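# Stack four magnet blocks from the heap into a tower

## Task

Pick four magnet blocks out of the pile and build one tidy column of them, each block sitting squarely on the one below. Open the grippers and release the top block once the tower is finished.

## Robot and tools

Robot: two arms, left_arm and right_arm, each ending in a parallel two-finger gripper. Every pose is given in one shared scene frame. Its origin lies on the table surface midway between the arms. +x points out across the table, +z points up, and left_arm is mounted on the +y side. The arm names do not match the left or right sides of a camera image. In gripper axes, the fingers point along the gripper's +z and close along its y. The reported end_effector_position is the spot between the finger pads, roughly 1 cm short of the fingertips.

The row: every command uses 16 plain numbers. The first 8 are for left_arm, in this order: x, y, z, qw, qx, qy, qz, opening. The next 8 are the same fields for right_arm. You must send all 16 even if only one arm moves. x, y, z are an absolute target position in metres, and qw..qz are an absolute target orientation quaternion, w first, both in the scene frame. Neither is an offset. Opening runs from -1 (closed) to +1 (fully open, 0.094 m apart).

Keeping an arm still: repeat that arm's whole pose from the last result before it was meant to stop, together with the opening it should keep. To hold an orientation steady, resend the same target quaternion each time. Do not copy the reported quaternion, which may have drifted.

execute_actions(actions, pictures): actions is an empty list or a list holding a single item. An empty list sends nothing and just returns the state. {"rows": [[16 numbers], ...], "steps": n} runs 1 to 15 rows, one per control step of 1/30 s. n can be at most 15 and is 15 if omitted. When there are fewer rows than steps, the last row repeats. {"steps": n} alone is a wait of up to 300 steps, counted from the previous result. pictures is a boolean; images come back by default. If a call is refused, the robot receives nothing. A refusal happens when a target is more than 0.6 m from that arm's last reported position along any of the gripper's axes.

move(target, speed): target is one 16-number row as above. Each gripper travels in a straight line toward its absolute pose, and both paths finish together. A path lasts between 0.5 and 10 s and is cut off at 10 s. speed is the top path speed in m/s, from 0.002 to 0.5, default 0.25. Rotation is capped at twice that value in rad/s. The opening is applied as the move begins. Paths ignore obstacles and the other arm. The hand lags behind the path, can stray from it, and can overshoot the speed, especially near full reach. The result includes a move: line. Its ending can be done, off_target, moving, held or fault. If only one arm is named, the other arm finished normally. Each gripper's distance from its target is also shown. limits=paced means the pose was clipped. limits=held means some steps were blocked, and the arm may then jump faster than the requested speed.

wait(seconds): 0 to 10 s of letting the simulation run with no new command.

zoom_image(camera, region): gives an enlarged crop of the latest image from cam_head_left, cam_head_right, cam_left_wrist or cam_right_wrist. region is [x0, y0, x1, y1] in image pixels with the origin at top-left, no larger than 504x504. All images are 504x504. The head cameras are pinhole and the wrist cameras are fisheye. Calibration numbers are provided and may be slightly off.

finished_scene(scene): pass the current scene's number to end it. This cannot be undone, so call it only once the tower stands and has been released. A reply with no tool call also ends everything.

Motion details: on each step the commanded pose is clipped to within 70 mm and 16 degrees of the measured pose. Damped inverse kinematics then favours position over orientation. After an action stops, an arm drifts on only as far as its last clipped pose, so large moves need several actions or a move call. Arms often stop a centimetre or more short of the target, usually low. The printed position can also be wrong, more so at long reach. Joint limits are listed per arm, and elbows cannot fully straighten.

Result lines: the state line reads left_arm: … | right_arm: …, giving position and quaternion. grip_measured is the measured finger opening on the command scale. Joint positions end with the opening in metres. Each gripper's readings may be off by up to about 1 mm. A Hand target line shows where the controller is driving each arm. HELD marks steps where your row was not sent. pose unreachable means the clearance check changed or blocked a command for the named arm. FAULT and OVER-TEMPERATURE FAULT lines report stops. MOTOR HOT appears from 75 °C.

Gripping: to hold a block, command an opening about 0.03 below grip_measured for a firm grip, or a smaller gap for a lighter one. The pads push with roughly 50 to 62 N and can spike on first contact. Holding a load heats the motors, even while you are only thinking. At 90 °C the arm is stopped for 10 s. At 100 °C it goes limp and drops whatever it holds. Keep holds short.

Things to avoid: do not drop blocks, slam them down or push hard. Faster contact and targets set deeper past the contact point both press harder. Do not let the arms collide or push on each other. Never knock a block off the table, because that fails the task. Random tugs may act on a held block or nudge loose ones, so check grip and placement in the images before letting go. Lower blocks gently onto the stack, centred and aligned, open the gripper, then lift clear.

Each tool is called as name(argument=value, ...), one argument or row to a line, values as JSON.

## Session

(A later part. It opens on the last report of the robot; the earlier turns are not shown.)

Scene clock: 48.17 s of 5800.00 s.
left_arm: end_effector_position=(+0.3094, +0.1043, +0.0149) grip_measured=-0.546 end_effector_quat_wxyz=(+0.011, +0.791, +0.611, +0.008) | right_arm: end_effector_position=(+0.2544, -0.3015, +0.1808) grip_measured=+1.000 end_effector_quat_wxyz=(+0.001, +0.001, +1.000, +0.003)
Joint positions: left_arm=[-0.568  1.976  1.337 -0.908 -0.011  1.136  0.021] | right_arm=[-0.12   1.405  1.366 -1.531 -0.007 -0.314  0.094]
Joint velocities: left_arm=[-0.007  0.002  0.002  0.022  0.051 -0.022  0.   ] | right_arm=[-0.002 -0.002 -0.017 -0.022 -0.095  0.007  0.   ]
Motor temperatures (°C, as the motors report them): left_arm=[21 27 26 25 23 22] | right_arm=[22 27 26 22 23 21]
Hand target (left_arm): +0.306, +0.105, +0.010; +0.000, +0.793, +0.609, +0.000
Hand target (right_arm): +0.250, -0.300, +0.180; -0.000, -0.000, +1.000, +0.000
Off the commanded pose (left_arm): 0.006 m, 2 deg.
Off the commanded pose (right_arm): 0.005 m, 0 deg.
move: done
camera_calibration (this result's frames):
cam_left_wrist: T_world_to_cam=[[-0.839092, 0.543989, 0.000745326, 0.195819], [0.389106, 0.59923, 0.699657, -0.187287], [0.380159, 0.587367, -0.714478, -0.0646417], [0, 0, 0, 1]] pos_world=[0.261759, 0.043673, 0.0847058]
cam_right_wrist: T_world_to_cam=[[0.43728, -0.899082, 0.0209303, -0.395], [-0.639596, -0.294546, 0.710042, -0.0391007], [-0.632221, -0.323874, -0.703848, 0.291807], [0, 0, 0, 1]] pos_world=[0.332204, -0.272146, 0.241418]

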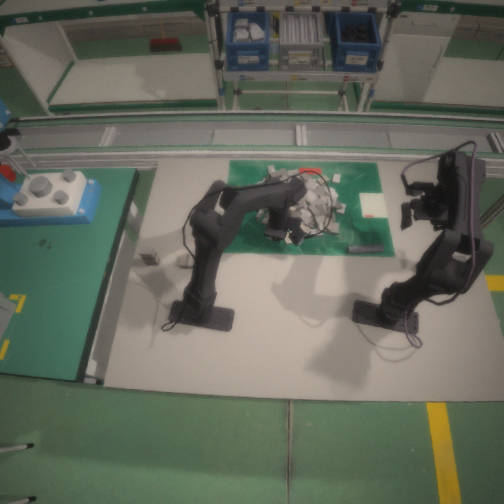

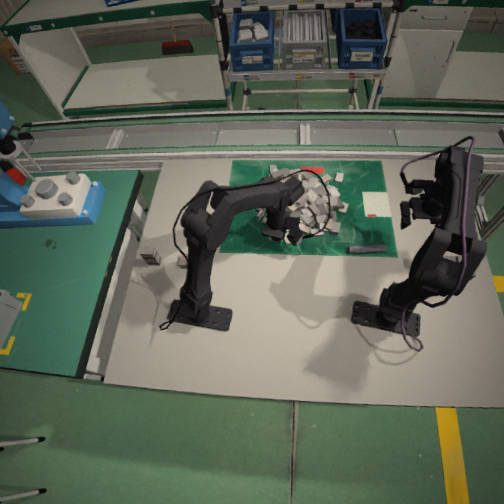

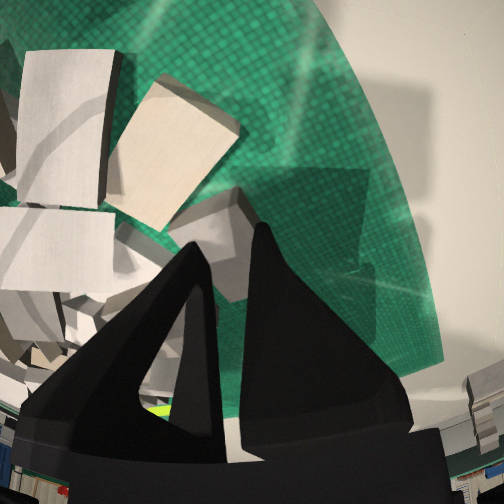

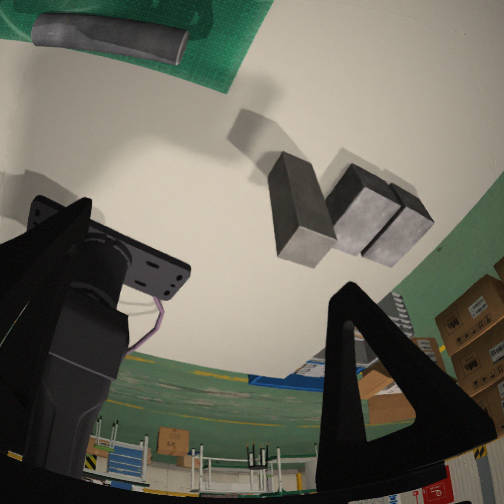

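move(
  target=[0.275,0.113,0.004,0,0.793,0.609,0,-0.55, 0.25,-0.30,0.18,0,0,1,0,1],
  speed=0.02,
)

Scene clock: 52.20 s of 5800.00 s.
left_arm: end_effector_position=(+0.3015, +0.1049, +0.0140) grip_measured=-0.547 end_effector_quat_wxyz=(+0.035, +0.790, +0.612, +0.022) | right_arm: end_effector_position=(+0.2544, -0.3015, +0.1808) grip_measured=+1.000 end_effector_quat_wxyz=(+0.001, +0.001, +1.000, +0.003)
Joint positions: left_arm=[-0.591  1.909  1.235 -0.818 -0.03   1.113  0.021] | right_arm=[-0.12   1.405  1.366 -1.531 -0.007 -0.314  0.094]
Joint velocities: left_arm=[-0.017  0.002 -0.007  0.022  0.007 -0.022  0.   ] | right_arm=[-0.007 -0.002 -0.007 -0.022  0.007  0.037  0.   ]
Motor temperatures (°C, as the motors report them): left_arm=[21 27 26 25 23 22] | right_arm=[22 27 26 22 23 21]
Hand target (left_arm): +0.276, +0.113, +0.005; -0.001, +0.793, +0.609, +0.001
Hand target (right_arm): +0.250, -0.300, +0.180; -0.000, -0.000, +1.000, +0.000
Off the commanded pose (left_arm): 0.029 m, 5 deg.
Off the commanded pose (right_arm): 0.005 m, 0 deg.
move: off_target (left_arm)
camera_calibration (this result's frames):
cam_left_wrist: T_world_to_cam=[[-0.838765, 0.541639, -0.0556802, 0.189771], [0.350377, 0.615185, 0.706246, -0.173966], [0.416784, 0.572866, -0.705773, -0.0722829], [0, 0, 0, 1]] pos_world=[0.250254, 0.0456425, 0.0824143]
cam_right_wrist: T_world_to_cam=[[0.43728, -0.899082, 0.0209303, -0.395], [-0.639596, -0.294546, 0.710042, -0.0391007], [-0.632221, -0.323874, -0.703848, 0.291807], [0, 0, 0, 1]] pos_world=[0.332204, -0.272146, 0.241418]

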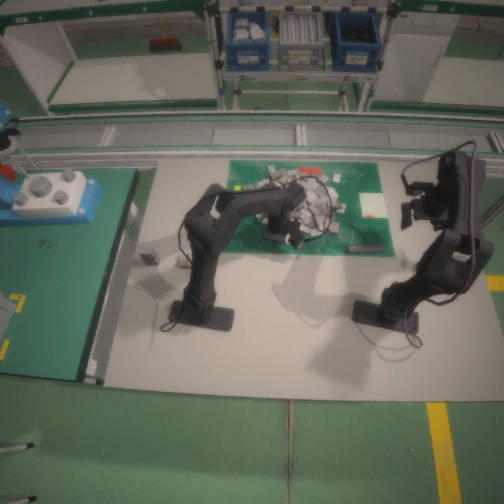

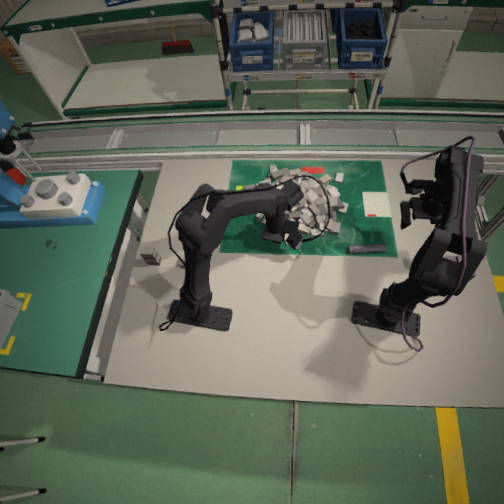

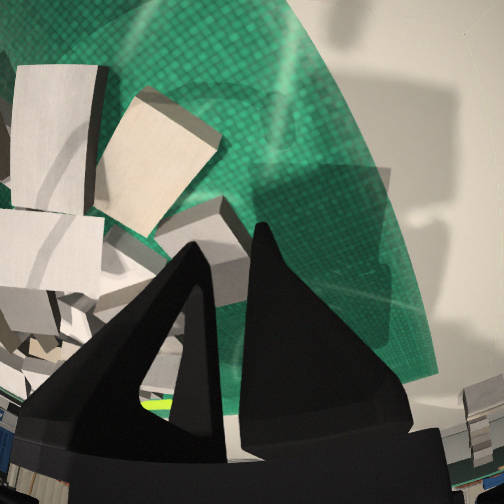

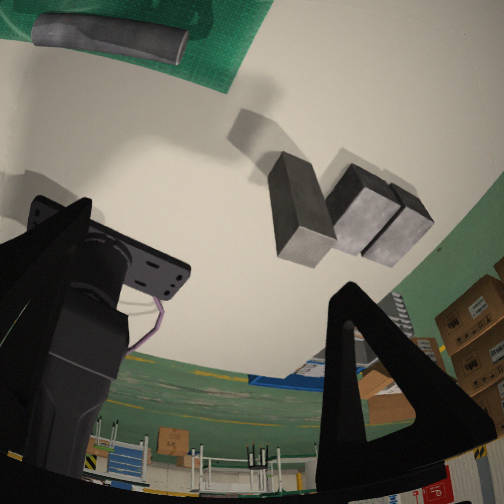

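move(
  target=[0.312,0.103,0.035,0,0.793,0.609,0,-0.3, 0.25,-0.30,0.18,0,0,1,0,1],
  speed=0.03,
)

Scene clock: 55.03 s of 5800.00 s.
left_arm: end_effector_position=(+0.3098, +0.1031, +0.0315) grip_measured=-0.302 end_effector_quat_wxyz=(+0.004, +0.793, +0.610, +0.008) | right_arm: end_effector_position=(+0.2544, -0.3015, +0.1808) grip_measured=+1.000 end_effector_quat_wxyz=(+0.001, +0.001, +1.000, +0.003)
Joint positions: left_arm=[-0.572  1.969  1.397 -0.988 -0.014  1.138  0.033] | right_arm=[-0.12   1.405  1.366 -1.531 -0.007 -0.314  0.094]
Joint velocities: left_arm=[-0.017  0.012  0.002 -0.066 -0.037 -0.081  0.   ] | right_arm=[-0.002 -0.007  0.012 -0.125  0.007 -0.081  0.   ]
Motor temperatures (°C, as the motors report them): left_arm=[21 27 26 24 23 22] | right_arm=[22 27 26 22 23 21]
Hand target (left_arm): +0.312, +0.103, +0.035; +0.001, +0.793, +0.610, +0.000
Hand target (right_arm): +0.250, -0.300, +0.180; -0.000, -0.000, +1.000, +0.000
Off the commanded pose (left_arm): 0.004 m, 1 deg.
Off the commanded pose (right_arm): 0.005 m, 0 deg.
move: done
camera_calibration (this result's frames):
cam_left_wrist: T_world_to_cam=[[-0.836566, 0.547705, 0.0132969, 0.195261], [0.397439, 0.589987, 0.702821, -0.200046], [0.377093, 0.593241, -0.711243, -0.0519569], [0, 0, 0, 1]] pos_world=[0.262448, 0.0419022, 0.101046]
cam_right_wrist: T_world_to_cam=[[0.43728, -0.899082, 0.0209303, -0.395], [-0.639596, -0.294546, 0.710042, -0.0391007], [-0.632221, -0.323874, -0.703848, 0.291807], [0, 0, 0, 1]] pos_world=[0.332204, -0.272146, 0.241418]

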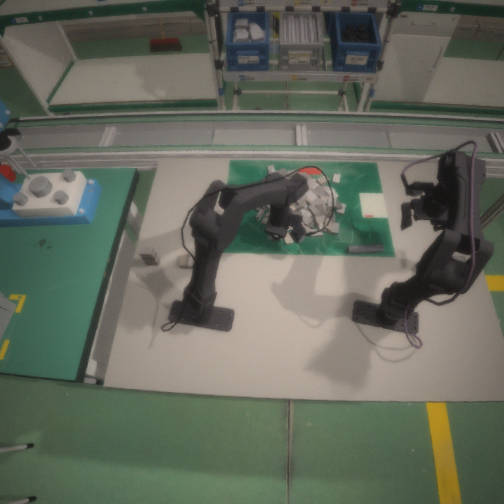

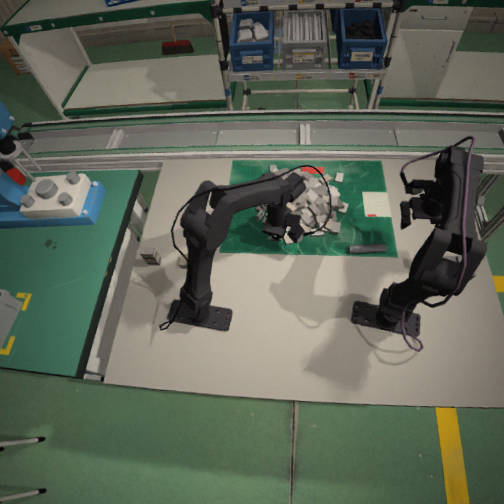

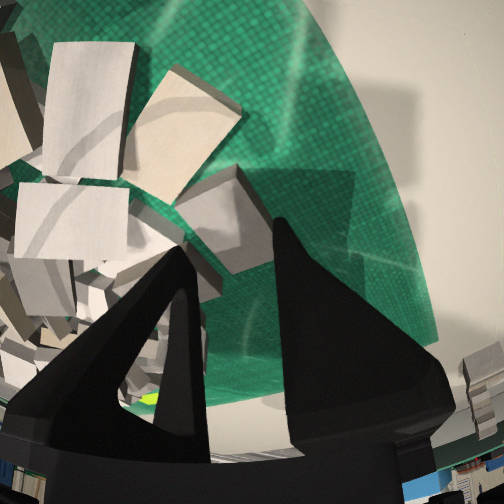

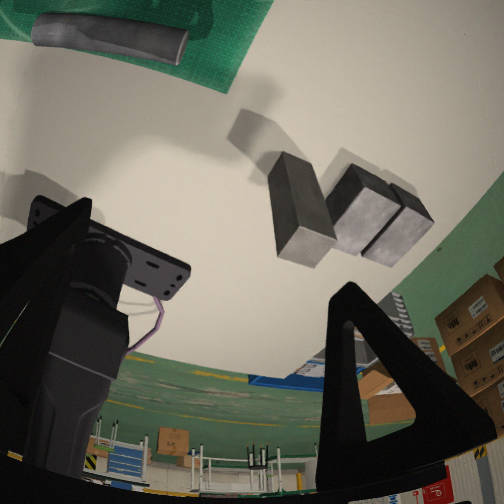

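move(
  target=[0.308,0.103,0.008,0,0.793,0.609,0,-0.3, 0.25,-0.30,0.18,0,0,1,0,1],
  speed=0.02,
)

Scene clock: 59.30 s of 5800.00 s.
left_arm: end_effector_position=(+0.3119, +0.1008, +0.0171) grip_measured=-0.302 end_effector_quat_wxyz=(+0.007, +0.793, +0.609, +0.008) | right_arm: end_effector_position=(+0.2544, -0.3015, +0.1808) grip_measured=+1.000 end_effector_quat_wxyz=(+0.001, +0.001, +1.000, +0.003)
Joint positions: left_arm=[-0.572  1.993  1.371 -0.931 -0.011  1.139  0.033] | right_arm=[-0.12   1.405  1.366 -1.531 -0.007 -0.314  0.094]
Joint velocities: left_arm=[-0.002 -0.007 -0.012  0.051 -0.007 -0.007 -0.001] | right_arm=[ 0.007  0.012 -0.012 -0.022 -0.007 -0.022  0.   ]
Motor temperatures (°C, as the motors report them): left_arm=[21 28 26 24 23 22] | right_arm=[22 27 26 22 23 21]
Hand target (left_arm): +0.308, +0.103, +0.008; -0.000, +0.793, +0.609, +0.000
Hand target (right_arm): +0.250, -0.300, +0.180; -0.000, -0.000, +1.000, +0.000
Off the commanded pose (left_arm): 0.010 m, 1 deg.
Off the commanded pose (right_arm): 0.005 m, 0 deg.
move: done
camera_calibration (this result's frames):
cam_left_wrist: T_world_to_cam=[[-0.835957, 0.548749, 0.00712259, 0.198197], [0.39566, 0.593648, 0.700739, -0.189194], [0.380301, 0.588606, -0.713382, -0.0621537], [0, 0, 0, 1]] pos_world=[0.264178, 0.0401379, 0.0868243]
cam_right_wrist: T_world_to_cam=[[0.43728, -0.899082, 0.0209303, -0.395], [-0.639596, -0.294546, 0.710042, -0.0391007], [-0.632221, -0.323874, -0.703848, 0.291807], [0, 0, 0, 1]] pos_world=[0.332204, -0.272146, 0.241418]

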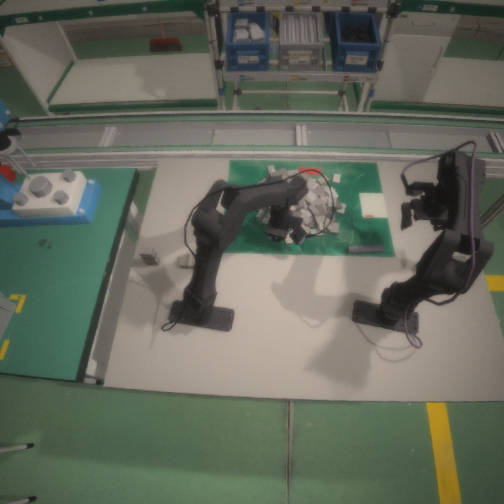

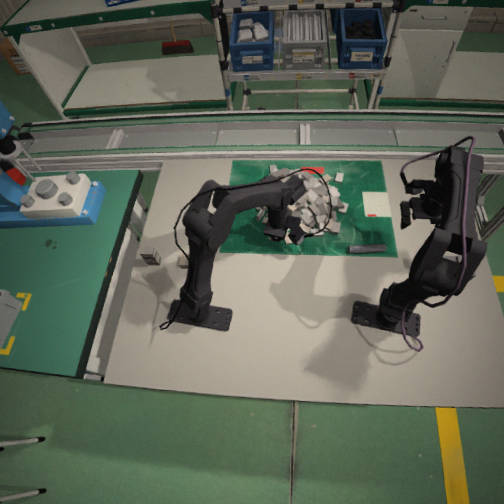

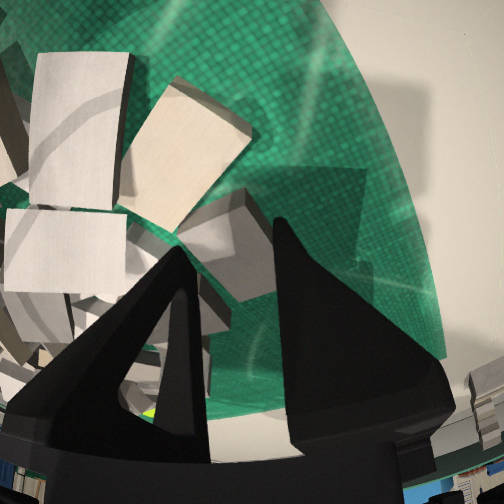

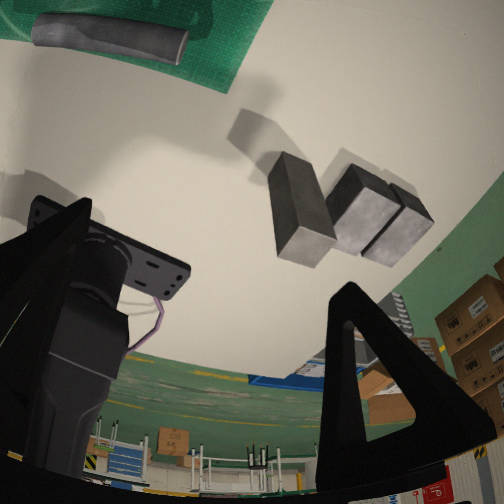

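Left tip is just outside the edge now. Continue down.

move(
  target=[0.307,0.103,-0.002,0,0.793,0.609,0,-0.3, 0.25,-0.30,0.18,0,0,1,0,1],
  speed=0.015,
)

Scene clock: 63.20 s of 5800.00 s.
left_arm: end_effector_position=(+0.3155, +0.0977, +0.0160) grip_measured=-0.302 end_effector_quat_wxyz=(+0.018, +0.793, +0.609, +0.009) | right_arm: end_effector_position=(+0.2544, -0.3015, +0.1808) grip_measured=+1.000 end_effector_quat_wxyz=(+0.001, +0.001, +1.000, +0.003)
Joint positions: left_arm=[-0.572  1.993  1.365 -0.905 -0.011  1.139  0.033] | right_arm=[-0.12   1.405  1.366 -1.531 -0.007 -0.314  0.094]
Joint velocities: left_arm=[-0.027 -0.002 -0.012 -0.066 -0.007  0.022 -0.001] | right_arm=[-0.007 -0.002  0.022  0.051 -0.051  0.022  0.   ]
Motor temperatures (°C, as the motors report them): left_arm=[21 28 26 24 23 22] | right_arm=[22 27 26 22 23 21]
Hand target (left_arm): +0.306, +0.104, -0.001; -0.000, +0.793, +0.609, -0.000
Hand target (right_arm): +0.250, -0.300, +0.180; -0.000, -0.000, +1.000, +0.000
Off the commanded pose (left_arm): 0.021 m, 2 deg.
Off the commanded pose (right_arm): 0.005 m, 0 deg.
move: off_target (left_arm)
camera_calibration (this result's frames):
cam_left_wrist: T_world_to_cam=[[-0.83589, 0.548718, -0.0140207, 0.203284], [0.384514, 0.603596, 0.698442, -0.185382], [0.39171, 0.578429, -0.715529, -0.0650179], [0, 0, 0, 1]] pos_world=[0.266674, 0.0379586, 0.0858068]
cam_right_wrist: T_world_to_cam=[[0.43728, -0.899082, 0.0209303, -0.395], [-0.639596, -0.294546, 0.710042, -0.0391007], [-0.632221, -0.323874, -0.703848, 0.291807], [0, 0, 0, 1]] pos_world=[0.332204, -0.272146, 0.241418]

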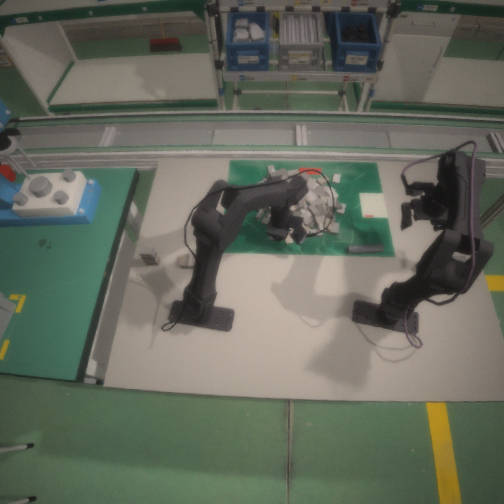

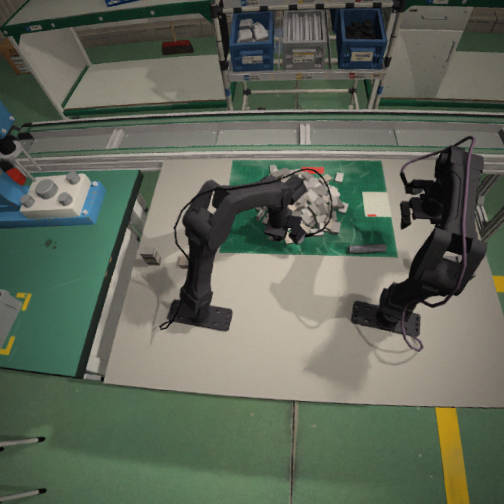

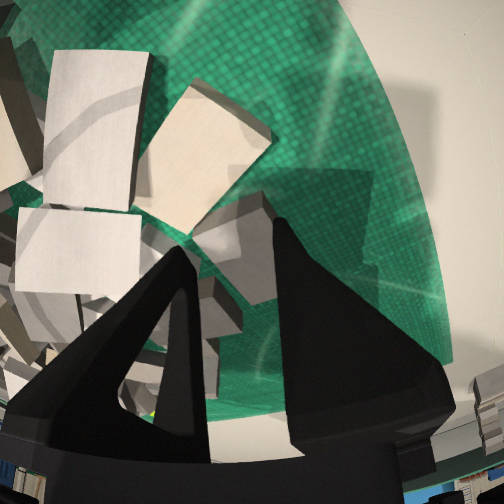

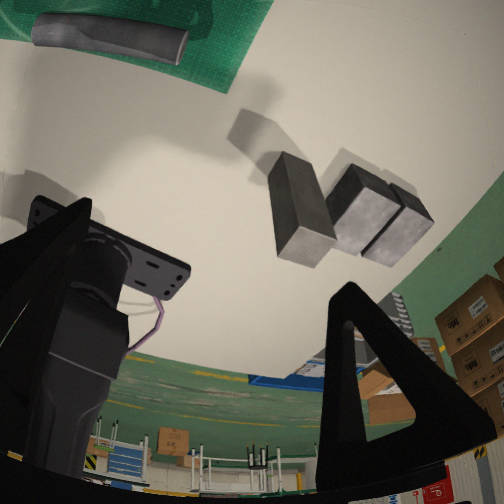

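move(
  target=[0.3155,0.098,0.05,0,0.793,0.609,0,-0.3, 0.45,-0.2,0.14,0,0,1,0,-0.1],
  speed=0.1,
)

move(
  target=[0.357,0.064,0.07,0,0.309,0.951,0,-0.2, 0.575,-0.12,0.07,0,0,1,0,-0.1],
  speed=0.15,
)

Scene clock: 70.63 s of 5800.00 s.
left_arm: end_effector_position=(+0.3120, +0.1006, +0.0403) grip_measured=-0.302 end_effector_quat_wxyz=(-0.008, +0.793, +0.609, +0.004) | right_arm: end_effector_position=(+0.4487, -0.1989, +0.1377) grip_measured=-0.098 end_effector_quat_wxyz=(+0.005, -0.002, +1.000, -0.000)
Joint positions: left_arm=[-0.572  1.993  1.468 -1.06  -0.011  1.139  0.033] | right_arm=[ 0.28   2.121  2.05  -1.49   0.001  0.081  0.042]
Joint velocities: left_arm=[-0.012  0.007 -0.032 -0.022  0.037 -0.081 -0.001] | right_arm=[ 0.002  0.012 -0.012 -0.066  0.051 -0.066  0.001]
Motor temperatures (°C, as the motors report them): left_arm=[21 28 26 25 23 22] | right_arm=[22 27 27 22 23 21]
Hand target (left_arm): +0.316, +0.098, +0.050; +0.000, +0.793, +0.609, +0.000
Hand target (right_arm): +0.448, -0.199, +0.138; -0.000, -0.000, +1.000, -0.005
Off the commanded pose (left_arm): 0.011 m, 1 deg.
Off the commanded pose (right_arm): 0.003 m, 1 deg.
After step 90, 1.70 s passed at rest.
move: off_target (left_arm)
camera_calibration (this result's frames):
cam_left_wrist: T_world_to_cam=[[-0.835398, 0.54831, 0.0382837, 0.196871], [0.412888, 0.580043, 0.702192, -0.20938], [0.362812, 0.602417, -0.710958, -0.041541], [0, 0, 0, 1]] pos_world=[0.265988, 0.038528, 0.109954]
cam_right_wrist: T_world_to_cam=[[0.441488, -0.896749, 0.0304932, -0.389551], [-0.644002, -0.293026, 0.706681, 0.148734], [-0.62478, -0.331629, -0.706875, 0.413072], [0, 0, 0, 1]] pos_world=[0.525846, -0.16876, 0.198762]

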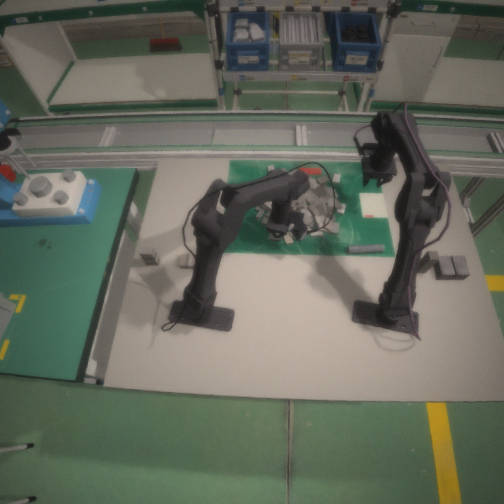

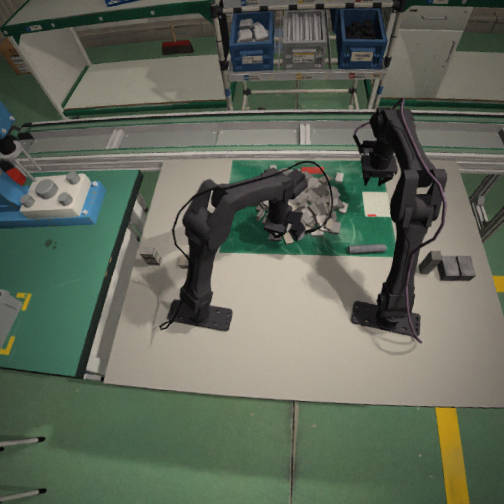

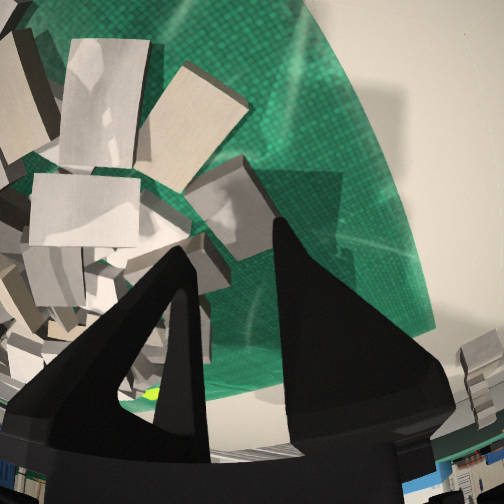

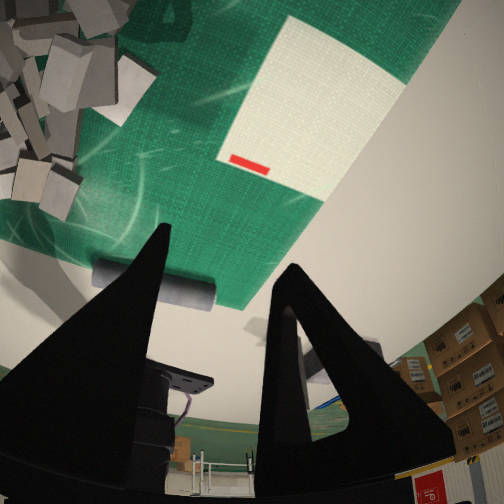

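Scene clock: 75.13 s of 5800.00 s.
left_arm: end_effector_position=(+0.3543, +0.0651, +0.0650) grip_measured=-0.202 end_effector_quat_wxyz=(+0.000, +0.318, +0.948, +0.005) | right_arm: end_effector_position=(+0.5687, -0.1230, +0.0699) grip_measured=-0.098 end_effector_quat_wxyz=(+0.083, -0.001, +0.996, +0.017)
Joint positions: left_arm=[-0.572  2.182  1.857 -1.249 -0.009 -0.046  0.037] | right_arm=[ 0.401  2.721  2.84  -1.52   0.001  0.205  0.042]
Joint velocities: left_arm=[ 0.007  0.002 -0.002  0.022  0.022  0.051  0.   ] | right_arm=[-0.002 -0.002 -0.002 -0.051 -0.051 -0.066  0.001]
Motor temperatures (°C, as the motors report them): left_arm=[21 29 27 24 23 22] | right_arm=[22 29 27 22 23 21]
Hand target (left_arm): +0.358, +0.064, +0.069; +0.001, +0.309, +0.951, -0.000
Hand target (right_arm): +0.573, -0.119, +0.068; +0.091, -0.000, +0.996, +0.018
Off the commanded pose (left_arm): 0.006 m, 1 deg.
Off the commanded pose (right_arm): 0.007 m, 10 deg.
elbow stopped short (right arm): the move would have taken joint 3 (elbow) straighter than the controller allows; a more bent joint 3 avoids this.
move: off_target (right_arm)
camera_calibration (this result's frames):
cam_left_wrist: T_world_to_cam=[[-0.823036, -0.567706, 0.0179258, 0.320339], [-0.396368, 0.59667, 0.697766, 0.0623155], [-0.406822, 0.567181, -0.716101, 0.257403], [0, 0, 0, 1]] pos_world=[0.393067, -0.00131775, 0.135103]
cam_right_wrist: T_world_to_cam=[[0.432499, -0.899053, 0.0681715, -0.370219], [-0.745599, -0.314114, 0.58772, 0.359631], [-0.506978, -0.305017, -0.806187, 0.408446], [0, 0, 0, 1]] pos_world=[0.635333, -0.0952982, 0.143159]

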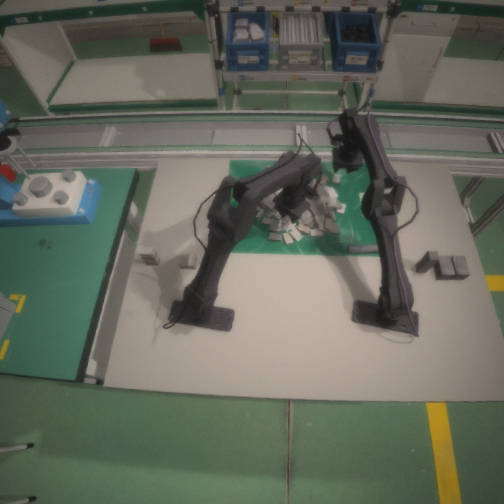

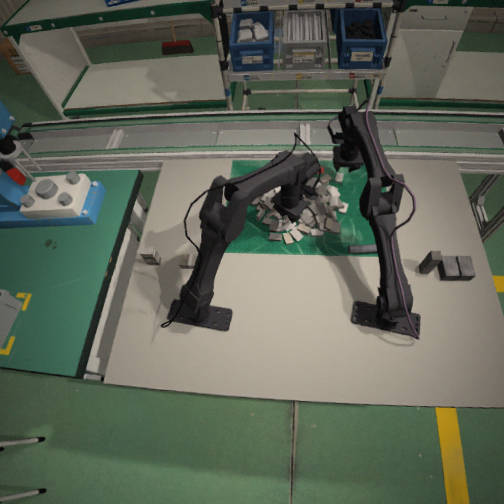

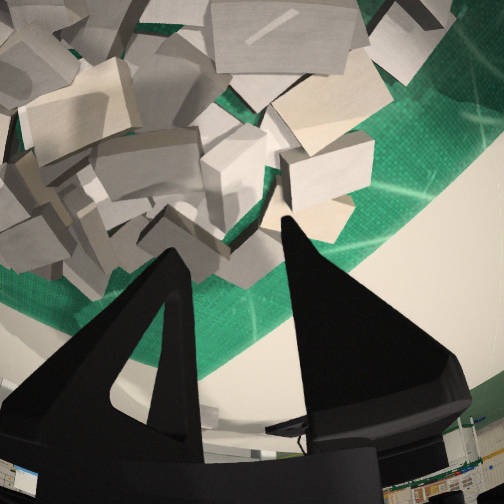

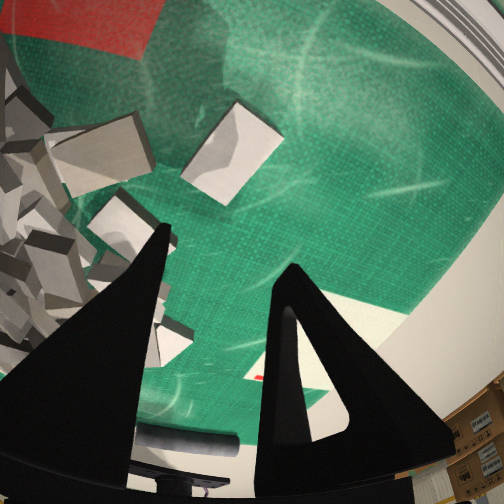

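move(
  target=[0.282,0.1153,0.04,0,0.1305,0.9914,0,0.12, 0.59,-0.119,0.04,0.1729,0.1115,0.9787,-0.0197,-0.1],
  speed=0.08,
)

Scene clock: 87.97 s of 5800.00 s.
left_arm: end_effector_position=(+0.2844, +0.1192, +0.0380) grip_measured=+0.118 end_effector_quat_wxyz=(-0.008, +0.130, +0.991, +0.009) | right_arm: end_effector_position=(+0.5908, -0.1206, +0.0365) grip_measured=-0.098 end_effector_quat_wxyz=(+0.168, +0.110, +0.979, -0.017)
Joint positions: left_arm=[-0.579  1.883  1.306 -1.016 -0.006 -0.439  0.053] | right_arm=[ 0.445  2.517  2.27  -1.018  0.15   0.45   0.042]
Joint velocities: left_arm=[ 0.012 -0.012  0.007 -0.066  0.051 -0.037 -0.001] | right_arm=[-0.002  0.007 -0.007 -0.007  0.007 -0.007 -0.   ]
Motor temperatures (°C, as the motors report them): left_arm=[21 31 27 24 23 22] | right_arm=[22 35 28 23 23 21]
Hand target (left_arm): +0.281, +0.116, +0.041; -0.000, +0.131, +0.991, +0.000
Hand target (right_arm): +0.589, -0.119, +0.039; +0.172, +0.111, +0.978, -0.021
Off the commanded pose (left_arm): 0.005 m, 1 deg.
Off the commanded pose (right_arm): 0.004 m, 1 deg.
After step 90, 6.90 s passed at rest.
move: done
camera_calibration (this result's frames):
cam_left_wrist: T_world_to_cam=[[-0.549112, -0.835579, 0.0168308, 0.248059], [-0.582471, 0.397065, 0.709273, 0.0974462], [-0.599336, 0.379667, -0.704733, 0.255607], [0, 0, 0, 1]] pos_world=[0.346166, 0.071535, 0.106844]
cam_right_wrist: T_world_to_cam=[[0.196161, -0.966074, 0.167992, -0.247502], [-0.883183, -0.0996303, 0.458326, 0.50842], [-0.426039, -0.238273, -0.872764, 0.356175], [0, 0, 0, 1]] pos_world=[0.649323, -0.103585, 0.119413]

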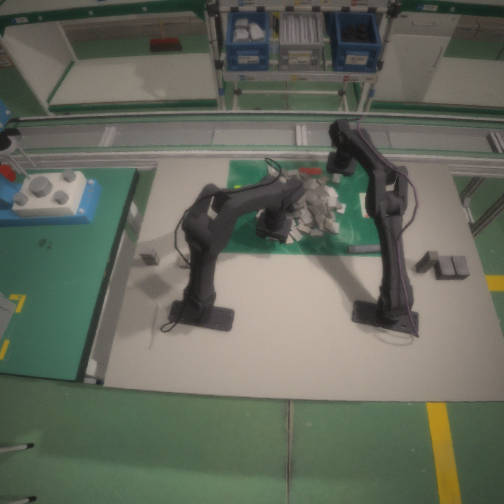

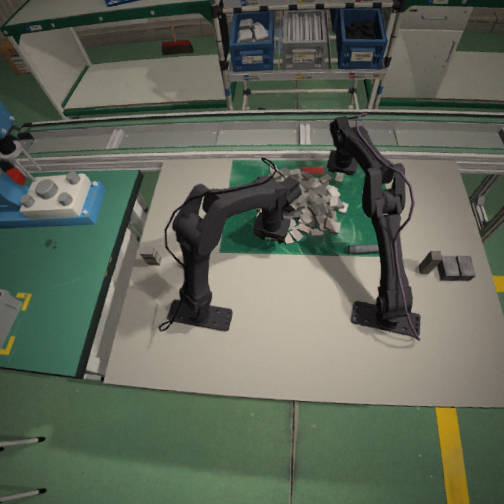

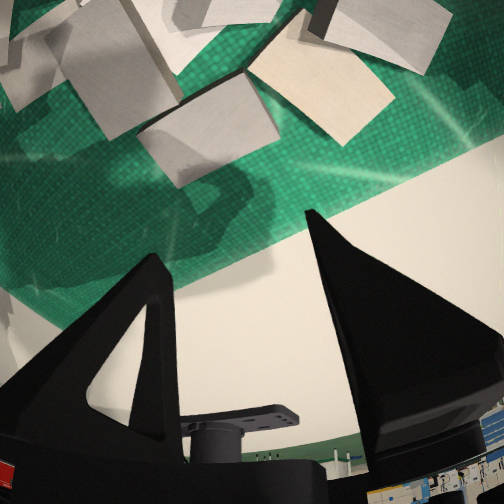

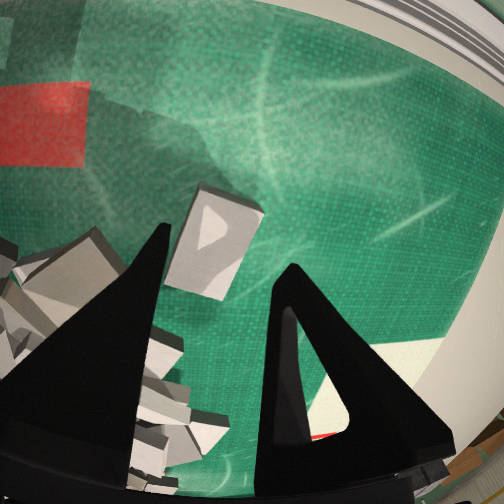

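move(
  target=[0.281,0.113,0.004,0,0.1305,0.9914,0,0.12, 0.591,-0.119,0.015,0.1729,0.1115,0.9787,-0.0197,-0.1],
  speed=0.03,
)

Scene clock: 91.73 s of 5800.00 s.
left_arm: end_effector_position=(+0.2861, +0.1146, +0.0119) grip_measured=+0.118 end_effector_quat_wxyz=(+0.006, +0.131, +0.991, -0.000) | right_arm: end_effector_position=(+0.5933, -0.1201, +0.0198) grip_measured=-0.098 end_effector_quat_wxyz=(+0.175, +0.110, +0.978, -0.015)
Joint positions: left_arm=[-0.586  1.907  1.226 -0.879 -0.006 -0.446  0.053] | right_arm=[ 0.445  2.516  2.199 -0.932  0.15   0.45   0.042]
Joint velocities: left_arm=[ 0.012 -0.002  0.002 -0.051 -0.022 -0.037 -0.001] | right_arm=[-0.007  0.002  0.007 -0.022  0.037  0.022  0.   ]
Motor temperatures (°C, as the motors report them): left_arm=[21 31 27 24 23 22] | right_arm=[22 37 27 23 23 21]
Hand target (left_arm): +0.280, +0.114, +0.004; -0.000, +0.131, +0.991, +0.000
Hand target (right_arm): +0.591, -0.119, +0.015; +0.173, +0.111, +0.978, -0.020
Off the commanded pose (left_arm): 0.010 m, 1 deg.
Off the commanded pose (right_arm): 0.005 m, 1 deg.
move: done
camera_calibration (this result's frames):
cam_left_wrist: T_world_to_cam=[[-0.549908, -0.834965, 0.0208404, 0.24568], [-0.600002, 0.412273, 0.685586, 0.122306], [-0.581032, 0.364505, -0.727693, 0.236684], [0, 0, 0, 1]] pos_world=[0.346006, 0.0684381, 0.083262]
cam_right_wrist: T_world_to_cam=[[0.193386, -0.966714, 0.167526, -0.243061], [-0.889466, -0.100683, 0.445773, 0.522141], [-0.414069, -0.235215, -0.87933, 0.336153], [0, 0, 0, 1]] pos_world=[0.650621, -0.103331, 0.103552]

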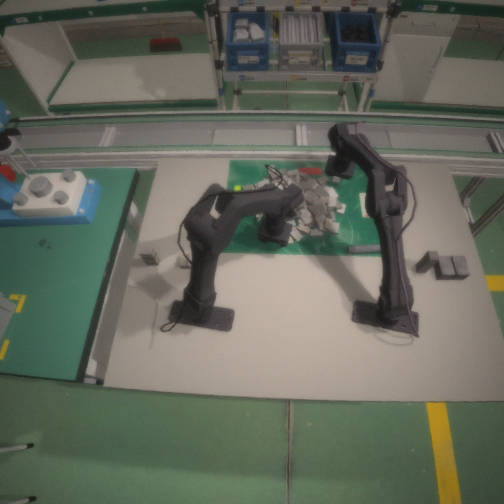

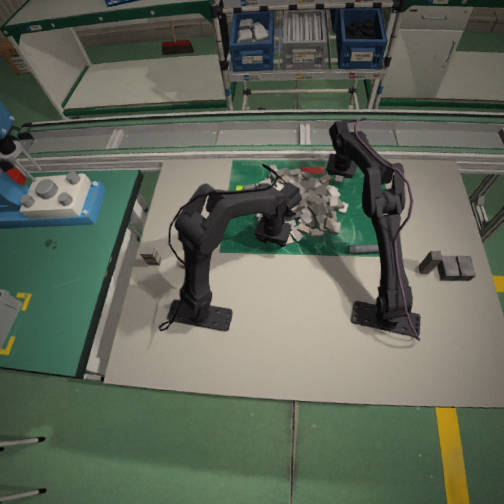

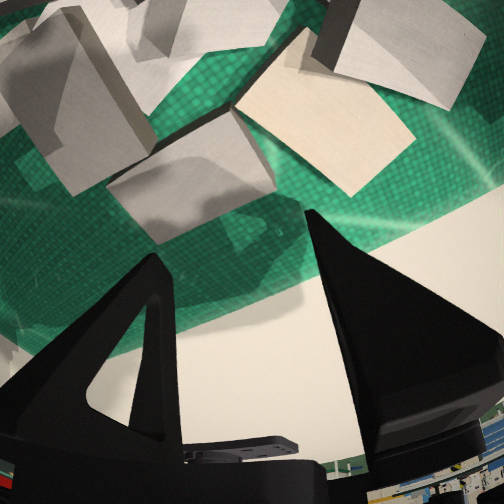

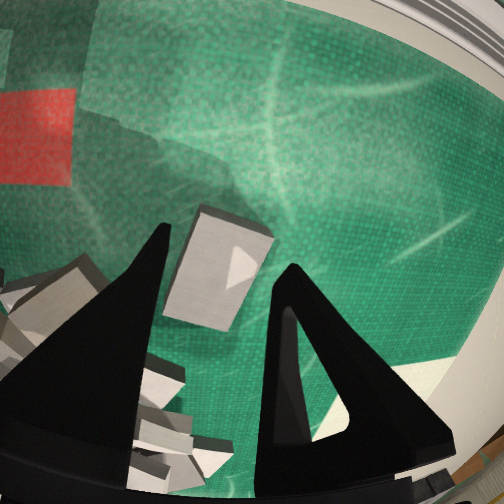

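move(
  target=[0.281,0.116,-0.001,0,0.1305,0.9914,0,0.12, 0.584,-0.118,0.005,0.1729,0.1115,0.9787,-0.0197,-0.1],
  speed=0.02,
)

Scene clock: 94.73 s of 5800.00 s.
left_arm: end_effector_position=(+0.2852, +0.1153, +0.0078) grip_measured=+0.118 end_effector_quat_wxyz=(+0.008, +0.130, +0.991, -0.001) | right_arm: end_effector_position=(+0.5889, -0.1206, +0.0102) grip_measured=-0.099 end_effector_quat_wxyz=(+0.178, +0.111, +0.978, -0.017)
Joint positions: left_arm=[-0.586  1.907  1.208 -0.858 -0.006 -0.446  0.053] | right_arm=[ 0.448  2.492  2.114 -0.868  0.157  0.454  0.042]
Joint velocities: left_arm=[ 0.007 -0.002 -0.002 -0.022 -0.051  0.022  0.001] | right_arm=[-0.017 -0.007 -0.017 -0.007  0.007 -0.022  0.001]
Motor temperatures (°C, as the motors report them): left_arm=[21 31 27 24 23 22] | right_arm=[22 37 27 23 23 21]
Hand target (left_arm): +0.281, +0.116, -0.001; -0.000, +0.131, +0.991, +0.000
Hand target (right_arm): +0.584, -0.118, +0.005; +0.173, +0.111, +0.978, -0.020
Off the commanded pose (left_arm): 0.010 m, 1 deg.
Off the commanded pose (right_arm): 0.008 m, 1 deg.
move: done
camera_calibration (this result's frames):
cam_left_wrist: T_world_to_cam=[[-0.549963, -0.834918, 0.0212692, 0.24591], [-0.601788, 0.413801, 0.683096, 0.12464], [-0.579131, 0.362878, -0.730019, 0.232637], [0, 0, 0, 1]] pos_world=[0.344975, 0.06932, 0.0794575]
cam_right_wrist: T_world_to_cam=[[0.190347, -0.966358, 0.172972, -0.239272], [-0.892338, -0.0968575, 0.440853, 0.52463], [-0.409268, -0.238265, -0.880755, 0.32259], [0, 0, 0, 1]] pos_world=[0.645718, -0.103546, 0.0942258]

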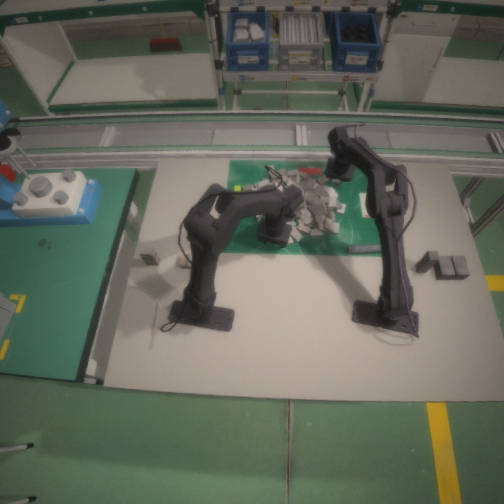

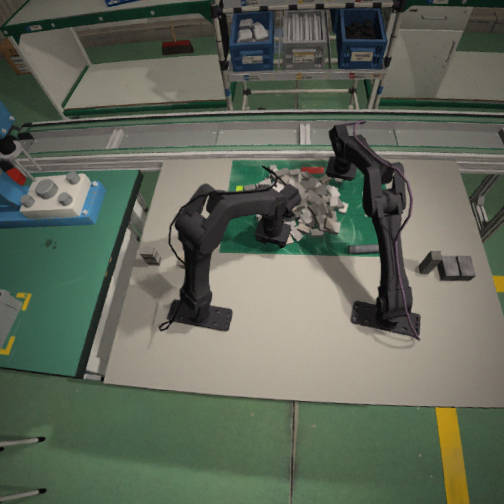

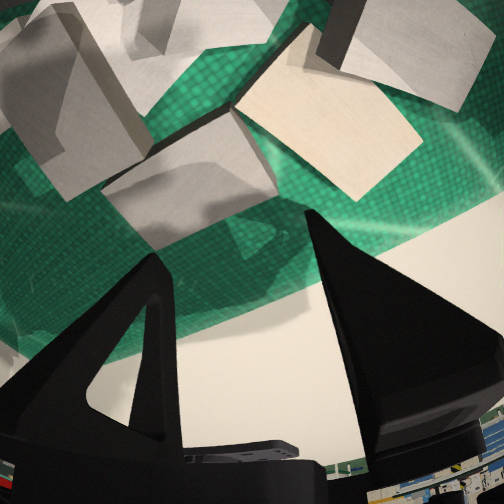

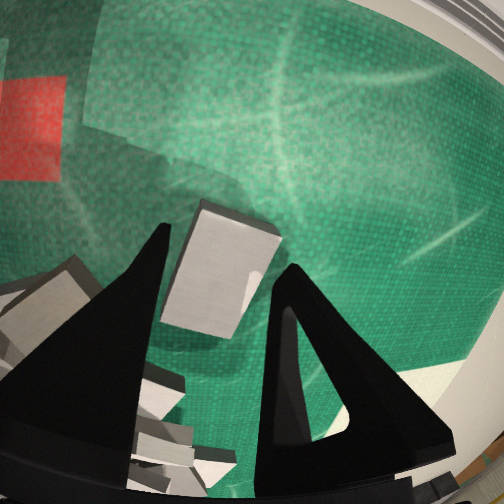

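move(
  target=[0.283,0.123,-0.001,0,0.1305,0.9914,0,0.12, 0.578,-0.117,-0.001,0.1729,0.1115,0.9787,-0.0197,-0.1],
  speed=0.02,
)

Scene clock: 97.80 s of 5800.00 s.
left_arm: end_effector_position=(+0.2874, +0.1163, +0.0079) grip_measured=+0.118 end_effector_quat_wxyz=(+0.009, +0.130, +0.991, -0.002) | right_arm: end_effector_position=(+0.5886, -0.1205, +0.0100) grip_measured=-0.099 end_effector_quat_wxyz=(+0.190, +0.112, +0.975, -0.017)
Joint positions: left_arm=[-0.58   1.907  1.208 -0.854 -0.006 -0.44   0.053] | right_arm=[ 0.451  2.465  2.055 -0.812  0.166  0.456  0.042]
Joint velocities: left_arm=[-0.002 -0.007 -0.002  0.081  0.037  0.051 -0.001] | right_arm=[-0.017 -0.007  0.007  0.022 -0.037  0.007  0.001]
Motor temperatures (°C, as the motors report them): left_arm=[21 31 27 25 23 22] | right_arm=[22 38 27 23 23 21]
Hand target (left_arm): +0.283, +0.123, -0.001; -0.000, +0.130, +0.991, -0.000
Hand target (right_arm): +0.578, -0.117, -0.001; +0.173, +0.111, +0.978, -0.020
Off the commanded pose (left_arm): 0.012 m, 1 deg.
Off the commanded pose (right_arm): 0.016 m, 2 deg.
move: off_target (left_arm, right_arm)
camera_calibration (this result's frames):
cam_left_wrist: T_world_to_cam=[[-0.549395, -0.835272, 0.0220628, 0.247758], [-0.604135, 0.41533, 0.680089, 0.126055], [-0.577223, 0.360309, -0.732797, 0.233325], [0, 0, 0, 1]] pos_world=[0.346952, 0.0705215, 0.079785]
cam_right_wrist: T_world_to_cam=[[0.183587, -0.966545, 0.179126, -0.235261], [-0.903271, -0.0939818, 0.41865, 0.531509], [-0.38781, -0.238658, -0.890306, 0.309725], [0, 0, 0, 1]] pos_world=[0.643402, -0.10352, 0.095375]

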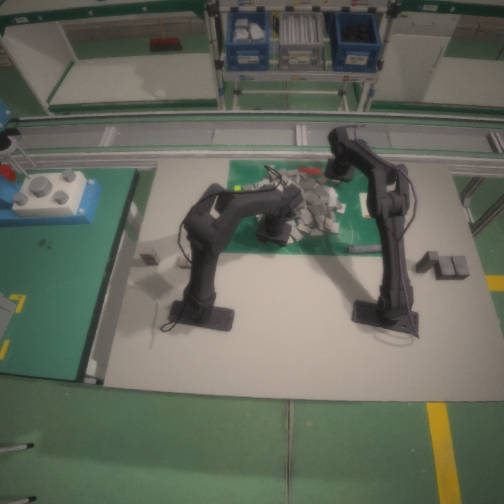

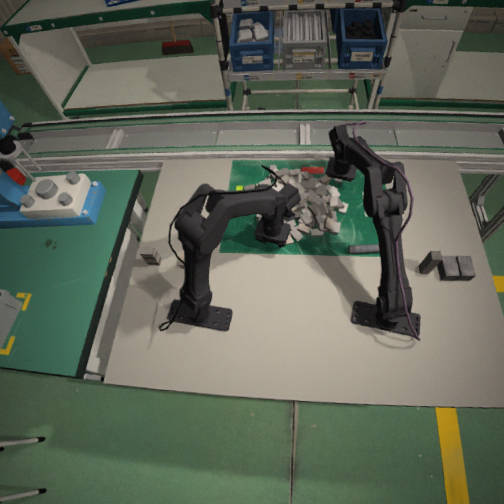

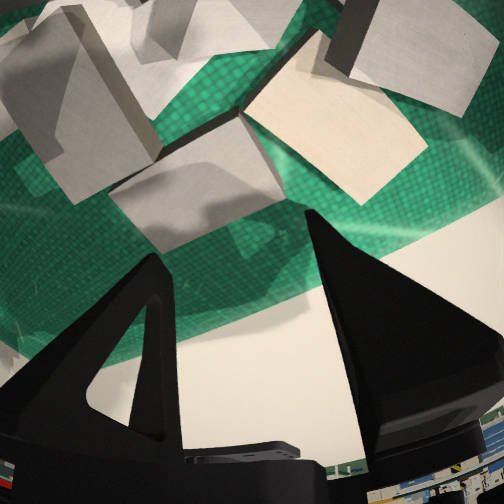

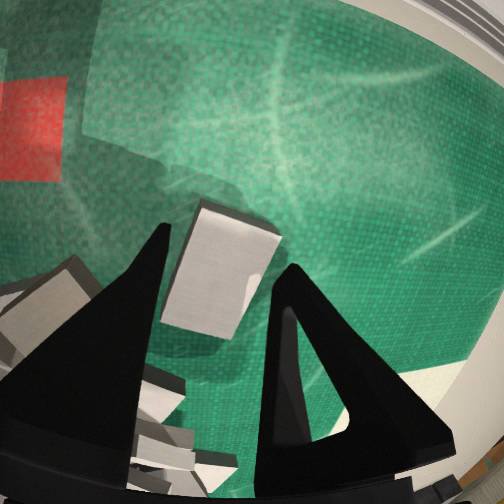

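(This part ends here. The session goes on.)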